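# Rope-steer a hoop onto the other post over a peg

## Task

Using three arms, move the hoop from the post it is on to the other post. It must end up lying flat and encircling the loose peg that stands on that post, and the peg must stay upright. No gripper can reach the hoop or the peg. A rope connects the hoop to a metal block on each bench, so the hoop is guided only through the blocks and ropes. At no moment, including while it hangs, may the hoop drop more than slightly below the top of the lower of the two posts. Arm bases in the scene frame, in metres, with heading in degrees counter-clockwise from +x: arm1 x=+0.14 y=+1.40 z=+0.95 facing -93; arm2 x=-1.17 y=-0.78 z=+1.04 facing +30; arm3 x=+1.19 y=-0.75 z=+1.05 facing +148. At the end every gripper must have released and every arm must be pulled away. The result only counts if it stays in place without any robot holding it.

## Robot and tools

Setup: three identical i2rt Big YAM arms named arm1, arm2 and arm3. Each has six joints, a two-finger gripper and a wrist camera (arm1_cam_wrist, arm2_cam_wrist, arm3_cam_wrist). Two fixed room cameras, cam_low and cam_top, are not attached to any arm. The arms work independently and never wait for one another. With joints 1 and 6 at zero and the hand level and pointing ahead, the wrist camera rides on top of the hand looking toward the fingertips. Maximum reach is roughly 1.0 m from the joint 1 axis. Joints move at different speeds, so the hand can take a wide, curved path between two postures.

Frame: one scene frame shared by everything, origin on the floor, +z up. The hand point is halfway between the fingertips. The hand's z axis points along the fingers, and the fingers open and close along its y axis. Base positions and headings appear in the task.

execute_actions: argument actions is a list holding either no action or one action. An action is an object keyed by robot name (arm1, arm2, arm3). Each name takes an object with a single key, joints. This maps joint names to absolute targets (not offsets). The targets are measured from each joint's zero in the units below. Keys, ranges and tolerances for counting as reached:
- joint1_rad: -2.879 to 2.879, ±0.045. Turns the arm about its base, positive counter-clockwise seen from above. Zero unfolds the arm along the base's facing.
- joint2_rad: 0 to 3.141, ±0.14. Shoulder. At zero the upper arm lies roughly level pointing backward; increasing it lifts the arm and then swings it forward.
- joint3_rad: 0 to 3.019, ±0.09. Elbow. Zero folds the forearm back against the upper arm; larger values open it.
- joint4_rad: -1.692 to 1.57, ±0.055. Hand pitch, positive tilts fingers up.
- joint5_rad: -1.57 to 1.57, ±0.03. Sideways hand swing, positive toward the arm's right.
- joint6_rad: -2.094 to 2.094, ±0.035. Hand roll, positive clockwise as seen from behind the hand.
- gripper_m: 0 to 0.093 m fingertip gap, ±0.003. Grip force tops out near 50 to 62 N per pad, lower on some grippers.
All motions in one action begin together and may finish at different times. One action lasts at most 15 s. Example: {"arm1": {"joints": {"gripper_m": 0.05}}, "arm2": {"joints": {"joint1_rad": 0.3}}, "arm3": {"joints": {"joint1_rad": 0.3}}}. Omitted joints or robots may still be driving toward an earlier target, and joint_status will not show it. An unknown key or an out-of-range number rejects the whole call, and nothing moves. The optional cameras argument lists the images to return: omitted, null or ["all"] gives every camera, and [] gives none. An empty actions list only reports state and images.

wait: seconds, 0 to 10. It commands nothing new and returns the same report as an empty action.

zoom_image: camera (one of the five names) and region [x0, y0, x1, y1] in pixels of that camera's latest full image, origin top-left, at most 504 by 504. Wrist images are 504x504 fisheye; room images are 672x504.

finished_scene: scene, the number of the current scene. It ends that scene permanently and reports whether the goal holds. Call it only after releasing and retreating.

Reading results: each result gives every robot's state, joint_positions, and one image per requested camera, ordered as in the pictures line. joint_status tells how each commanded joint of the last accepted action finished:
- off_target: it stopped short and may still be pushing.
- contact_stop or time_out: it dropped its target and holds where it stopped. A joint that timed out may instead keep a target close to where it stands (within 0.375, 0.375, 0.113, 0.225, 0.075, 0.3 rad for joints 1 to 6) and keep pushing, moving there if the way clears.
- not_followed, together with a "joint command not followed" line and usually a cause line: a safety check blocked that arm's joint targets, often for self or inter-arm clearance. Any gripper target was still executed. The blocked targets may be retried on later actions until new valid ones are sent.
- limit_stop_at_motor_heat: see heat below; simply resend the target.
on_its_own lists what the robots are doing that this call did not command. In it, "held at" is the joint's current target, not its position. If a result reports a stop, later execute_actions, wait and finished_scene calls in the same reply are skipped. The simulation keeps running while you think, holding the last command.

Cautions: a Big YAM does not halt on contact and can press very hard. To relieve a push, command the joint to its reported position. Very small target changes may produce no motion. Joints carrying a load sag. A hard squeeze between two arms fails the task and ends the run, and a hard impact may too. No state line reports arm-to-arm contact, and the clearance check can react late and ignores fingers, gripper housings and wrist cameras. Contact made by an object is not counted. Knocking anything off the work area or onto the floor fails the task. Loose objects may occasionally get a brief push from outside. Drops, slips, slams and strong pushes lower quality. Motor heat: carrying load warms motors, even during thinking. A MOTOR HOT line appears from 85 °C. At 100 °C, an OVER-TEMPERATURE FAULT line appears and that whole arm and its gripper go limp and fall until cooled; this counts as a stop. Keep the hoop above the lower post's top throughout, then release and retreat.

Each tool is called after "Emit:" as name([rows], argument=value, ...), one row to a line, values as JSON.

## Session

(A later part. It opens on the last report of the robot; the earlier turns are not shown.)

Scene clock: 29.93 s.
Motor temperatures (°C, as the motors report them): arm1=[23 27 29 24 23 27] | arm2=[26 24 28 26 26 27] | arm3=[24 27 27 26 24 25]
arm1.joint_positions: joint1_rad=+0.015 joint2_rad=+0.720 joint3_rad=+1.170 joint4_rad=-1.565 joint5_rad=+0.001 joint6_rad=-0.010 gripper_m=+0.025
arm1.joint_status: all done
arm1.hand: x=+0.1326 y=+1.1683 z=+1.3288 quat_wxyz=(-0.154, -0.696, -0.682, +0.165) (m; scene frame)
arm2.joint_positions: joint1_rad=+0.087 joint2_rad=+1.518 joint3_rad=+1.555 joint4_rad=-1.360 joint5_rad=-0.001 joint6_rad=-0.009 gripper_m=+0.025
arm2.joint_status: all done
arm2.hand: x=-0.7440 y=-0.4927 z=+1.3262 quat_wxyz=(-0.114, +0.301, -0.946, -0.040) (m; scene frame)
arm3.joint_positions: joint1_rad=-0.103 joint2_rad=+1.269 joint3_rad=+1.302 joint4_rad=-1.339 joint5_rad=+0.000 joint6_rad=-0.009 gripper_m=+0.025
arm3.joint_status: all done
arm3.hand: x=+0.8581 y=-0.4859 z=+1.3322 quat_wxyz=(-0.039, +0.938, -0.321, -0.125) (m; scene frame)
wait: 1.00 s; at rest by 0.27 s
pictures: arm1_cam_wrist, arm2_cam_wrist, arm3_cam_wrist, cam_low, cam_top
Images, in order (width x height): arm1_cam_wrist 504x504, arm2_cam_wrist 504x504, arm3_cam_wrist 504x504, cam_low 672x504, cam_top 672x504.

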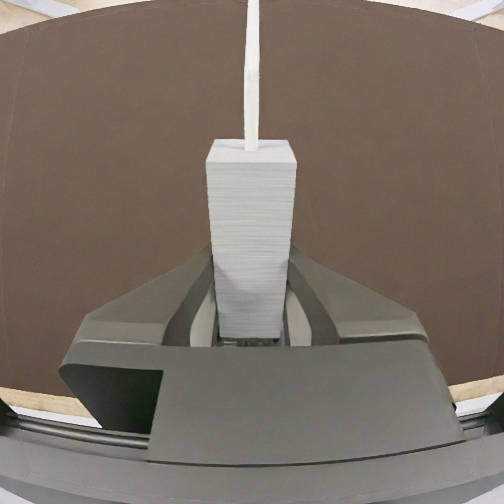

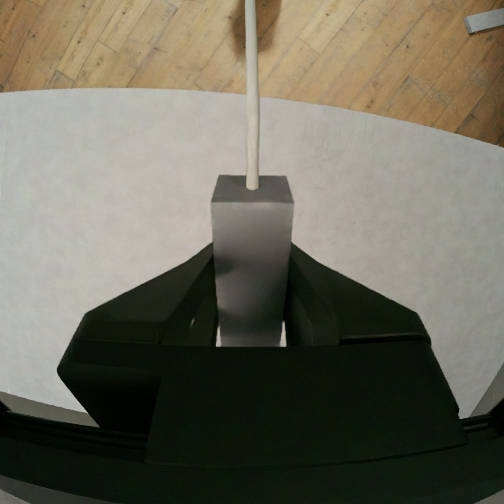

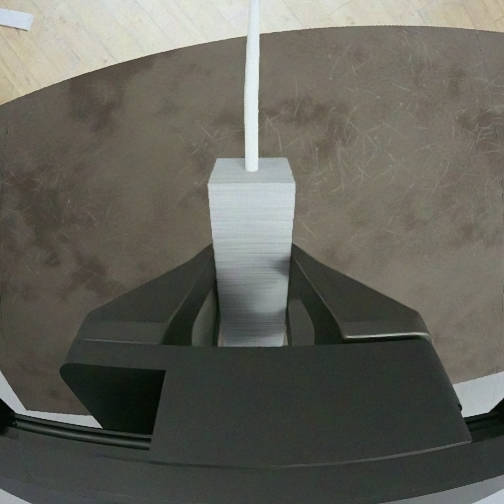

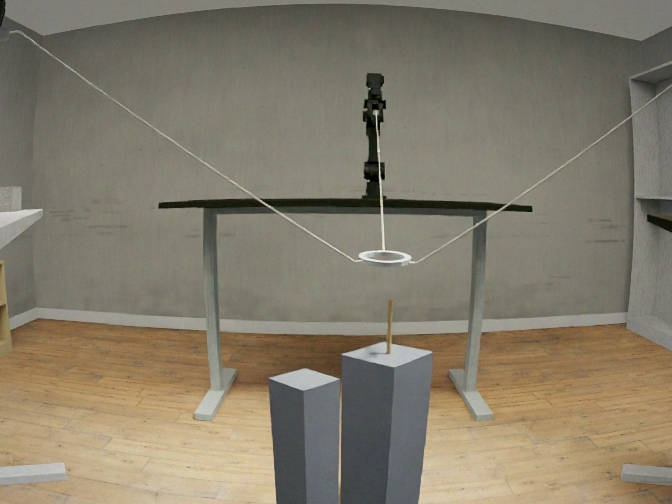

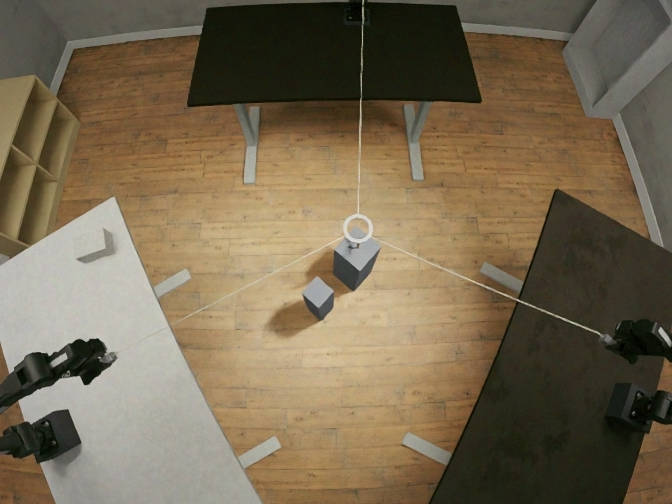

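Emit:
execute_actions([
  {"arm1":{"joints":{"joint2_rad":0.69,"joint3_rad":1.028,"joint4_rad":-1.42}},"arm2":{"joints":{"joint2_rad":1.565,"joint3_rad":1.53,"joint4_rad":-1.23}},"arm3":{"joints":{"joint2_rad":1.275,"joint3_rad":1.205,"joint4_rad":-1.2}}},
], cameras=["cam_low","cam_top"])

Emit:
zoom_image(camera="cam_top", region=[300,190,420,310])

Scene clock: 31.63 s.
Motor temperatures (°C, as the motors report them): arm1=[23 27 29 24 23 27] | arm2=[26 24 28 26 26 27] | arm3=[24 27 27 26 24 25]
arm1.joint_positions: joint1_rad=+0.015 joint2_rad=+0.702 joint3_rad=+1.017 joint4_rad=-1.438 joint5_rad=+0.001 joint6_rad=-0.010 gripper_m=+0.025
arm1.joint_status: all done
arm1.hand: x=+0.1320 y=+1.1560 z=+1.2763 quat_wxyz=(-0.152, -0.697, -0.682, +0.163) (m; scene frame)
arm2.joint_positions: joint1_rad=+0.087 joint2_rad=+1.564 joint3_rad=+1.530 joint4_rad=-1.250 joint5_rad=-0.001 joint6_rad=-0.009 gripper_m=+0.025
arm2.joint_status: all done
arm2.hand: x=-0.7222 y=-0.4772 z=+1.2989 quat_wxyz=(-0.133, +0.300, -0.943, -0.045) (m; scene frame)
arm3.joint_positions: joint1_rad=-0.103 joint2_rad=+1.288 joint3_rad=+1.184 joint4_rad=-1.215 joint5_rad=+0.000 joint6_rad=-0.009 gripper_m=+0.025
arm3.joint_status: all done
arm3.hand: x=+0.8561 y=-0.4850 z=+1.2798 quat_wxyz=(-0.037, +0.939, -0.321, -0.119) (m; scene frame)
pictures: cam_low, cam_top
Images, in order (width x height): cam_low 672x504, cam_top 672x504.

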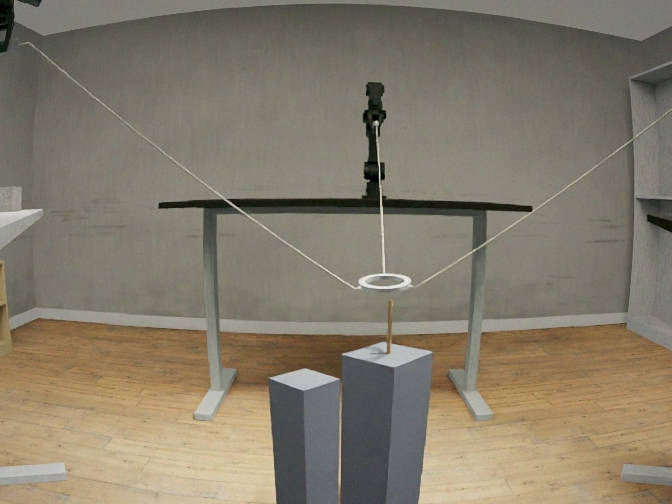

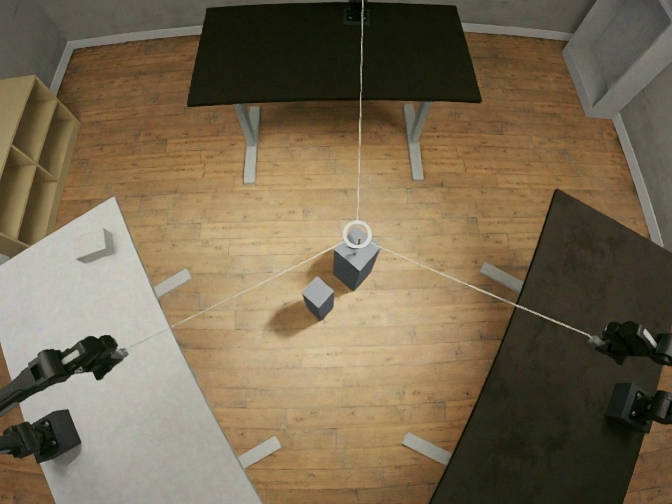

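Region (300, 190, 420, 310) of cam_top's 672x504 image, scaled by 4.200, with more detail than that image has.

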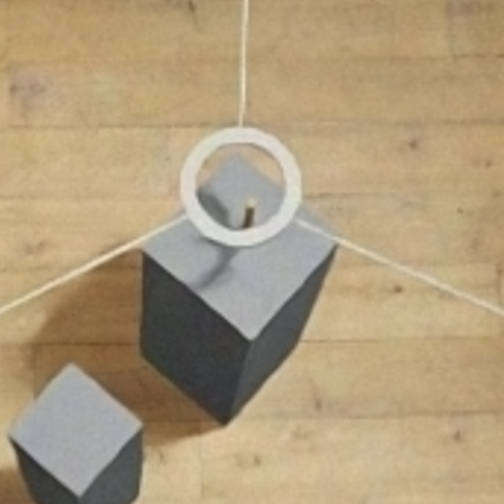

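Emit:
execute_actions([
  {"arm1":{"joints":{"joint2_rad":0.73,"joint3_rad":0.91,"joint4_rad":-1.25}},"arm2":{"joints":{"joint2_rad":1.635,"joint3_rad":1.47,"joint4_rad":-1.1}},"arm3":{"joints":{"joint2_rad":1.322,"joint3_rad":1.128,"joint4_rad":-1.057}}},
], cameras=["cam_low","cam_top"])

Emit:
zoom_image(camera="cam_top", region=[300,190,420,310])

Scene clock: 33.33 s.
Motor temperatures (°C, as the motors report them): arm1=[23 27 29 24 23 27] | arm2=[26 25 28 26 26 27] | arm3=[24 27 27 26 24 25]
arm1.joint_positions: joint1_rad=+0.015 joint2_rad=+0.746 joint3_rad=+0.897 joint4_rad=-1.268 joint5_rad=+0.001 joint6_rad=-0.010 gripper_m=+0.025
arm1.joint_status: all done
arm1.hand: x=+0.1309 y=+1.1271 z=+1.2264 quat_wxyz=(-0.154, -0.696, -0.682, +0.164) (m; scene frame)
arm2.joint_positions: joint1_rad=+0.087 joint2_rad=+1.646 joint3_rad=+1.466 joint4_rad=-1.119 joint5_rad=-0.001 joint6_rad=-0.009 gripper_m=+0.025
arm2.joint_status: all done
arm2.hand: x=-0.7052 y=-0.4649 z=+1.2359 quat_wxyz=(-0.126, +0.301, -0.944, -0.043) (m; scene frame)
arm3.joint_positions: joint1_rad=-0.103 joint2_rad=+1.339 joint3_rad=+1.108 joint4_rad=-1.072 joint5_rad=+0.000 joint6_rad=-0.009 gripper_m=+0.025
arm3.joint_status: all done
arm3.hand: x=+0.8440 y=-0.4760 z=+1.2347 quat_wxyz=(-0.040, +0.938, -0.321, -0.127) (m; scene frame)
pictures: cam_low, cam_top
Images, in order (width x height): cam_low 672x504, cam_top 672x504.

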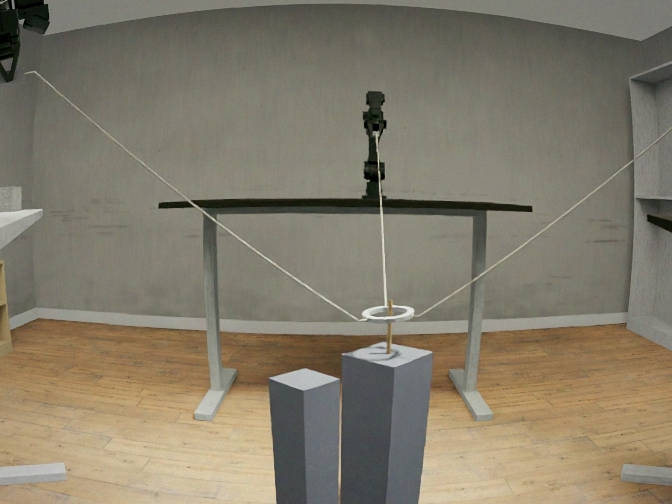

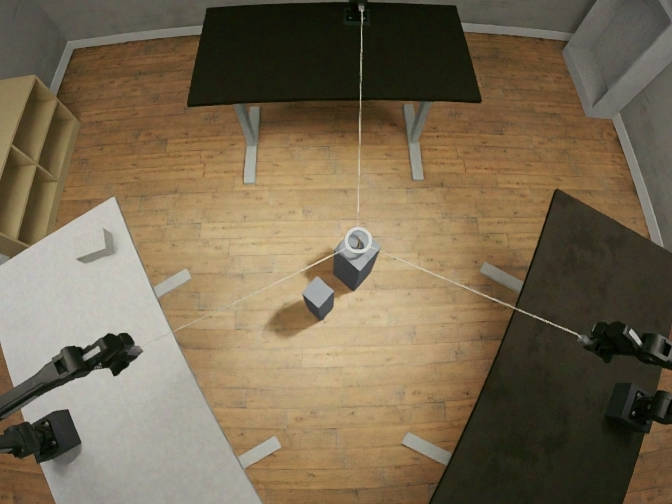

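Region (300, 190, 420, 310) of cam_top's 672x504 image, scaled by 4.200, with more detail than that image has.

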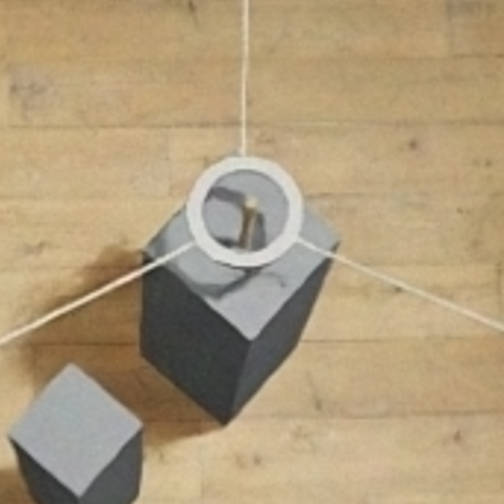

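Emit:
execute_actions([
  {"arm1":{"joints":{"joint2_rad":0.798,"joint3_rad":0.814,"joint4_rad":-1.072}},"arm2":{"joints":{"joint2_rad":1.74,"joint4_rad":-0.996}},"arm3":{"joints":{"joint2_rad":1.448,"joint3_rad":1.11,"joint4_rad":-0.916}}},
], cameras=["cam_low","cam_top"])

Emit:
zoom_image(camera="cam_low", region=[320,280,460,400])

Scene clock: 34.97 s.
Motor temperatures (°C, as the motors report them): arm1=[23 27 29 24 23 27] | arm2=[26 25 28 26 26 27] | arm3=[24 27 27 26 24 25]
arm1.joint_positions: joint1_rad=+0.015 joint2_rad=+0.816 joint3_rad=+0.801 joint4_rad=-1.091 joint5_rad=+0.001 joint6_rad=-0.010 gripper_m=+0.025
arm1.joint_status: all done
arm1.hand: x=+0.1298 y=+1.0983 z=+1.1797 quat_wxyz=(-0.158, -0.695, -0.681, +0.168) (m; scene frame)
arm2.joint_positions: joint1_rad=+0.087 joint2_rad=+1.750 joint3_rad=+1.466 joint4_rad=-1.015 joint5_rad=-0.001 joint6_rad=-0.009 gripper_m=+0.025
arm2.joint_status: all done
arm2.hand: x=-0.6819 y=-0.4482 z=+1.1852 quat_wxyz=(-0.126, +0.301, -0.944, -0.043) (m; scene frame)
arm3.joint_positions: joint1_rad=-0.103 joint2_rad=+1.473 joint3_rad=+1.090 joint4_rad=-0.931 joint5_rad=+0.000 joint6_rad=-0.009 gripper_m=+0.025
arm3.joint_status: all done
arm3.hand: x=+0.8190 y=-0.4570 z=+1.1779 quat_wxyz=(-0.038, +0.938, -0.321, -0.121) (m; scene frame)
pictures: cam_low, cam_top
Images, in order (width x height): cam_low 672x504, cam_top 672x504.

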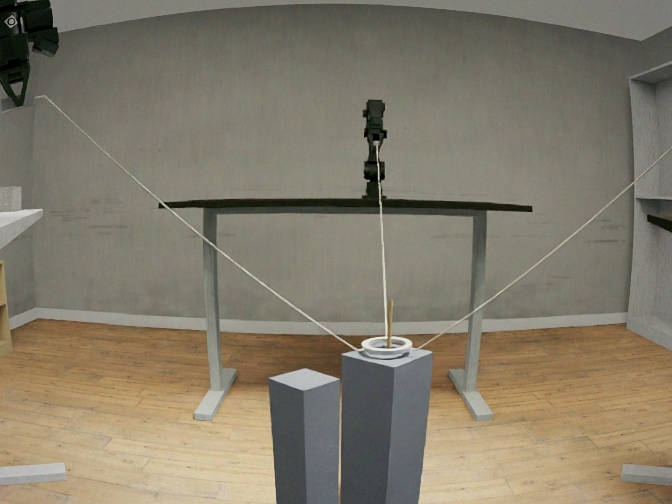

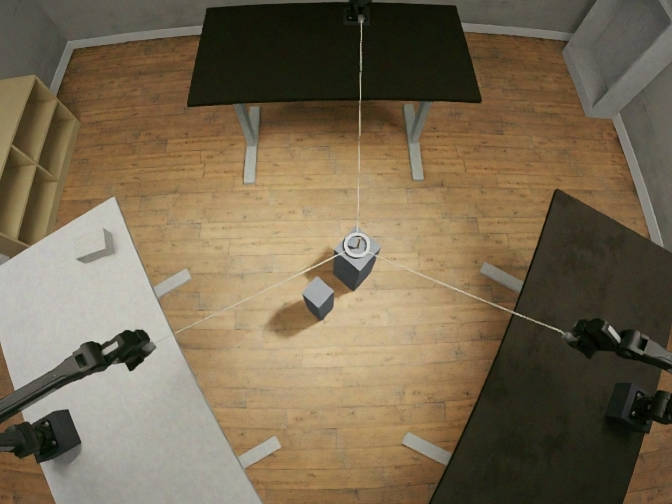

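Region (320, 280, 460, 400) of cam_low's 672x504 image, scaled by 3.600, with more detail than that image has; it fills the top 432 rows of this view, and the rest is white.

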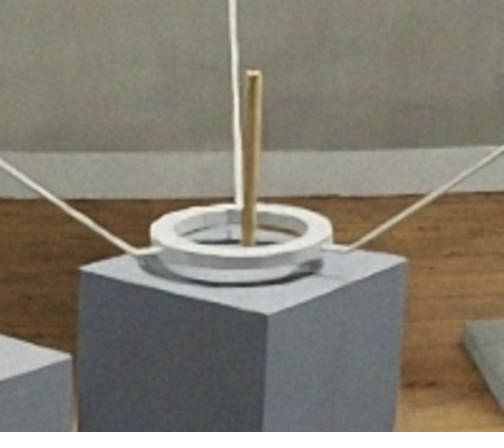

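Emit:
execute_actions([
  {"arm1":{"joints":{"joint2_rad":0.93}},"arm2":{"joints":{"joint2_rad":1.81}},"arm3":{"joints":{"joint2_rad":1.55}}},
], cameras=[])

Emit:
execute_actions([
  {"arm1":{"joints":{"joint2_rad":1.88,"joint3_rad":1.46,"joint4_rad":-1.08}},"arm2":{"joints":{"joint2_rad":2.03,"joint3_rad":1.4,"joint4_rad":-0.85}},"arm3":{"joints":{"joint1_rad":-0.13,"joint2_rad":2.04,"joint3_rad":1.46,"joint4_rad":-0.88}}},
], cameras=["cam_low","cam_top"])

Scene clock: 36.43 s.
Motor temperatures (°C, as the motors report them): arm1=[23 27 29 24 23 27] | arm2=[26 25 28 26 26 27] | arm3=[24 27 27 26 24 25]
arm1.joint_positions: joint1_rad=+0.015 joint2_rad=+0.944 joint3_rad=+0.801 joint4_rad=-1.089 joint5_rad=+0.001 joint6_rad=-0.010 gripper_m=+0.025
arm1.joint_status: all done
arm1.hand: x=+0.1293 y=+1.0879 z=+1.1429 quat_wxyz=(-0.115, -0.704, -0.690, +0.123) (m; scene frame)
arm2.joint_positions: joint1_rad=+0.087 joint2_rad=+1.804 joint3_rad=+1.466 joint4_rad=-1.015 joint5_rad=-0.001 joint6_rad=-0.009 gripper_m=+0.025
arm2.joint_status: all done
arm2.hand: x=-0.6821 y=-0.4481 z=+1.1545 quat_wxyz=(-0.100, +0.302, -0.948, -0.035) (m; scene frame)
arm3.joint_positions: joint1_rad=-0.103 joint2_rad=+1.566 joint3_rad=+1.090 joint4_rad=-0.930 joint5_rad=+0.000 joint6_rad=-0.009 gripper_m=+0.025
arm3.joint_status: all done
arm3.hand: x=+0.8198 y=-0.4582 z=+1.1364 quat_wxyz=(-0.023, +0.943, -0.323, -0.078) (m; scene frame)
pictures: none
No camera images: the call's "cameras" was empty. Leave "cameras" out to get every camera's image.

Scene clock: 38.17 s.
Motor temperatures (°C, as the motors report them): arm1=[23 27 29 24 23 27] | arm2=[26 25 28 26 26 27] | arm3=[24 27 27 26 24 25]
arm1.joint_positions: joint1_rad=+0.015 joint2_rad=+1.904 joint3_rad=+1.407 joint4_rad=-1.082 joint5_rad=+0.001 joint6_rad=-0.010 gripper_m=+0.025
arm1.joint_status: all done
arm1.hand: x=+0.1215 y=+0.8588 z=+0.9906 quat_wxyz=(+0.005, -0.715, -0.699, -0.001) (m; scene frame)
arm2.joint_positions: joint1_rad=+0.087 joint2_rad=+2.055 joint3_rad=+1.384 joint4_rad=-0.865 joint5_rad=-0.001 joint6_rad=-0.009 gripper_m=+0.025
arm2.joint_status: all done
arm2.hand: x=-0.7023 y=-0.4607 z=+0.9888 quat_wxyz=(-0.013, +0.304, -0.953, -0.008) (m; scene frame)
arm3.joint_positions: joint1_rad=-0.123 joint2_rad=+2.075 joint3_rad=+1.419 joint4_rad=-0.885 joint5_rad=+0.000 joint6_rad=-0.009 gripper_m=+0.025
arm3.joint_status: all done
arm3.hand: x=+0.7428 y=-0.3842 z=+0.9951 quat_wxyz=(+0.000, +0.943, -0.333, -0.015) (m; scene frame)
pictures: cam_low, cam_top
Images, in order (width x height): cam_low 672x504, cam_top 672x504.

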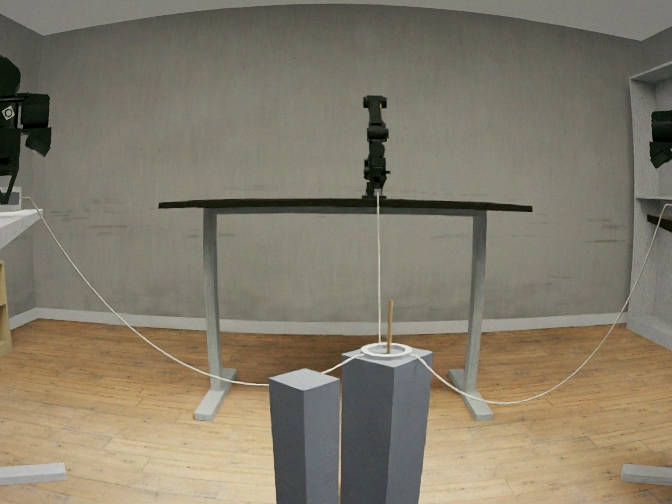

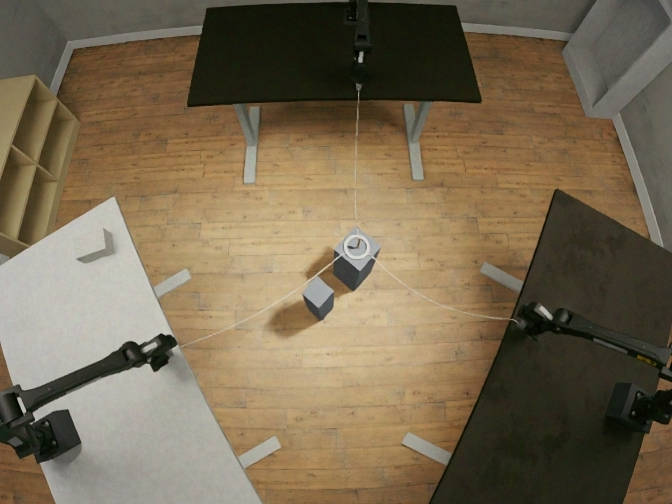

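Emit:
execute_actions([
  {"arm1":{"joints":{"joint2_rad":1.925}},"arm2":{"joints":{"joint2_rad":2.085}},"arm3":{"joints":{"joint2_rad":2.095}}},
], cameras=[])

Scene clock: 39.23 s.
Motor temperatures (°C, as the motors report them): arm1=[23 27 29 24 23 27] | arm2=[26 25 28 26 26 27] | arm3=[24 27 28 26 24 25]
arm1.joint_positions: joint1_rad=+0.015 joint2_rad=+1.926 joint3_rad=+1.408 joint4_rad=-1.082 joint5_rad=+0.001 joint6_rad=-0.010 gripper_m=+0.025
arm1.joint_status: all done
arm1.hand: x=+0.1215 y=+0.8605 z=+0.9793 quat_wxyz=(+0.012, -0.715, -0.699, -0.009) (m; scene frame)
arm2.joint_positions: joint1_rad=+0.087 joint2_rad=+2.064 joint3_rad=+1.384 joint4_rad=-0.865 joint5_rad=-0.001 joint6_rad=-0.009 gripper_m=+0.025
arm2.joint_status: all done
arm2.hand: x=-0.7037 y=-0.4616 z=+0.9840 quat_wxyz=(-0.009, +0.304, -0.953, -0.007) (m; scene frame)
arm3.joint_positions: joint1_rad=-0.123 joint2_rad=+2.097 joint3_rad=+1.419 joint4_rad=-0.885 joint5_rad=+0.000 joint6_rad=-0.009 gripper_m=+0.025
arm3.joint_status: all done
arm3.hand: x=+0.7460 y=-0.3869 z=+0.9830 quat_wxyz=(+0.003, +0.943, -0.333, -0.004) (m; scene frame)
pictures: none
No camera images: the call's "cameras" was empty. Leave "cameras" out to get every camera's image.

Emit:
execute_actions([
  {"arm1":{"joints":{"joint2_rad":1.945}},"arm2":{"joints":{"joint2_rad":2.12}},"arm3":{"joints":{"joint2_rad":2.12}}},
], cameras=[])

Emit:
execute_actions([
  {"arm1":{"joints":{"gripper_m":0.07}},"arm2":{"joints":{"gripper_m":0.07}},"arm3":{"joints":{"gripper_m":0.07}}},
], cameras=[])

Emit:
execute_actions([
  {"arm1":{"joints":{"joint2_rad":1.5}},"arm2":{"joints":{"joint2_rad":1.6}},"arm3":{"joints":{"joint2_rad":1.6}}},
])

Scene clock: 40.47 s.
Motor temperatures (°C, as the motors report them): arm1=[23 27 29 24 23 27] | arm2=[26 25 28 26 26 27] | arm3=[24 27 28 26 24 25]
arm1.joint_positions: joint1_rad=+0.015 joint2_rad=+1.938 joint3_rad=+1.412 joint4_rad=-1.082 joint5_rad=+0.001 joint6_rad=-0.010 gripper_m=+0.025
arm1.joint_status: all done
arm1.hand: x=+0.1214 y=+0.8600 z=+0.9748 quat_wxyz=(+0.015, -0.715, -0.699, -0.011) (m; scene frame)
arm2.joint_positions: joint1_rad=+0.087 joint2_rad=+2.096 joint3_rad=+1.384 joint4_rad=-0.863 joint5_rad=-0.001 joint6_rad=-0.008 gripper_m=+0.025
arm2.joint_status: all done
arm2.hand: x=-0.7084 y=-0.4648 z=+0.9668 quat_wxyz=(+0.005, +0.303, -0.953, -0.002) (m; scene frame)
arm3.joint_positions: joint1_rad=-0.123 joint2_rad=+2.112 joint3_rad=+1.423 joint4_rad=-0.885 joint5_rad=+0.000 joint6_rad=-0.008 gripper_m=+0.025
arm3.joint_status: all done
arm3.hand: x=+0.7469 y=-0.3878 z=+0.9756 quat_wxyz=(+0.005, +0.943, -0.333, +0.001) (m; scene frame)
pictures: none
No camera images: the call's "cameras" was empty. Leave "cameras" out to get every camera's image.

Scene clock: 41.13 s.
Motor temperatures (°C, as the motors report them): arm1=[23 27 30 24 23 27] | arm2=[26 25 27 26 26 27] | arm3=[24 27 28 26 24 25]
arm1.joint_positions: joint1_rad=+0.015 joint2_rad=+1.938 joint3_rad=+1.412 joint4_rad=-1.082 joint5_rad=+0.001 joint6_rad=-0.010 gripper_m=+0.070
arm1.joint_status: all done
arm1.hand: x=+0.1214 y=+0.8600 z=+0.9748 quat_wxyz=(+0.015, -0.715, -0.699, -0.011) (m; scene frame)
arm2.joint_positions: joint1_rad=+0.087 joint2_rad=+2.096 joint3_rad=+1.384 joint4_rad=-0.863 joint5_rad=-0.001 joint6_rad=-0.008 gripper_m=+0.070
arm2.joint_status: all done
arm2.hand: x=-0.7085 y=-0.4648 z=+0.9666 quat_wxyz=(+0.006, +0.303, -0.953, -0.002) (m; scene frame)
arm3.joint_positions: joint1_rad=-0.123 joint2_rad=+2.112 joint3_rad=+1.423 joint4_rad=-0.885 joint5_rad=+0.000 joint6_rad=-0.008 gripper_m=+0.070
arm3.joint_status: all done
arm3.hand: x=+0.7469 y=-0.3878 z=+0.9756 quat_wxyz=(+0.005, +0.943, -0.333, +0.001) (m; scene frame)
pictures: none
No camera images: the call's "cameras" was empty. Leave "cameras" out to get every camera's image.

Scene clock: 42.63 s.
Motor temperatures (°C, as the motors report them): arm1=[23 27 30 24 23 27] | arm2=[26 25 28 26 26 27] | arm3=[24 27 28 26 24 25]
arm1.joint_positions: joint1_rad=+0.015 joint2_rad=+1.505 joint3_rad=+1.437 joint4_rad=-1.082 joint5_rad=+0.001 joint6_rad=-0.010 gripper_m=+0.070
arm1.joint_status: all done
arm1.hand: x=+0.1223 y=+0.8560 z=+1.2149 quat_wxyz=(-0.143, -0.699, -0.684, +0.153) (m; scene frame)
arm2.joint_positions: joint1_rad=+0.087 joint2_rad=+1.582 joint3_rad=+1.384 joint4_rad=-0.863 joint5_rad=-0.001 joint6_rad=-0.008 gripper_m=+0.070
arm2.joint_status: all done
arm2.hand: x=-0.6815 y=-0.4486 z=+1.2564 quat_wxyz=(-0.237, +0.293, -0.923, -0.077) (m; scene frame)
arm3.joint_positions: joint1_rad=-0.123 joint2_rad=+1.602 joint3_rad=+1.445 joint4_rad=-0.885 joint5_rad=+0.000 joint6_rad=-0.008 gripper_m=+0.070
arm3.joint_status: all done
arm3.hand: x=+0.7223 y=-0.3638 z=+1.2788 quat_wxyz=(-0.084, +0.910, -0.323, -0.246) (m; scene frame)
pictures: arm1_cam_wrist, arm2_cam_wrist, arm3_cam_wrist, cam_low, cam_top
Images, in order (width x height): arm1_cam_wrist 504x504, arm2_cam_wrist 504x504, arm3_cam_wrist 504x504, cam_low 672x504, cam_top 672x504.

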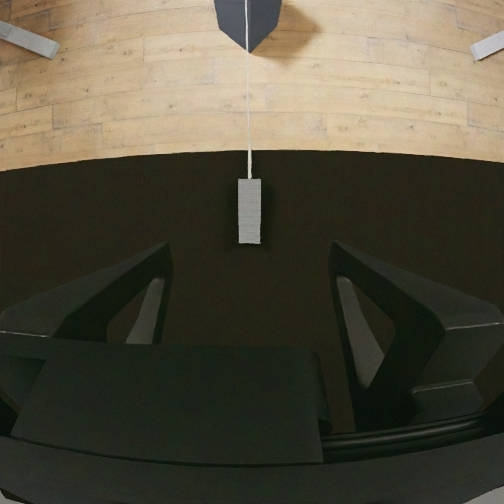

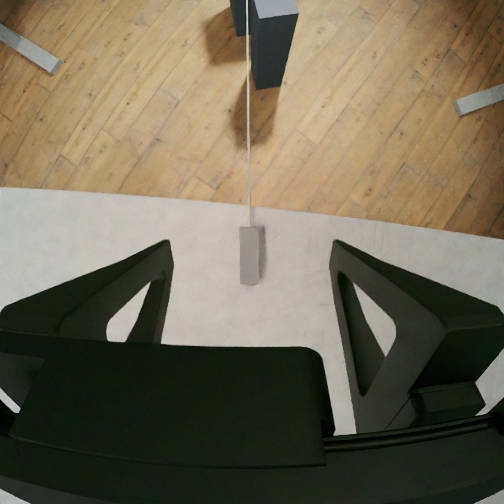

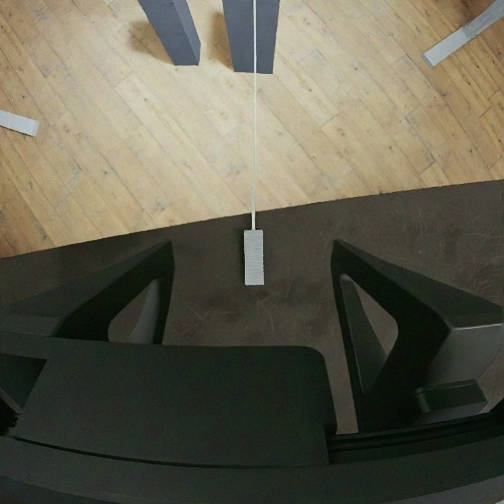

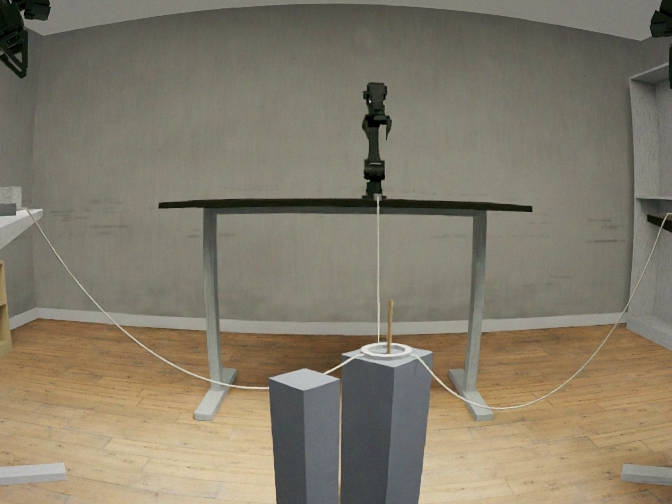

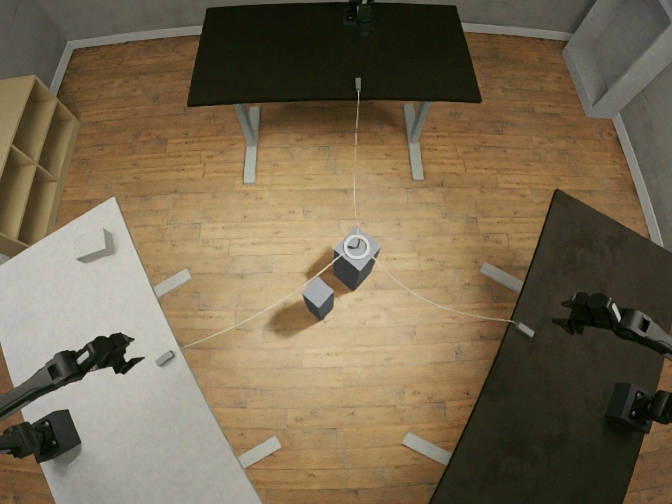

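Emit:
finished_scene(scene=1)

The scene is finished: the task was done.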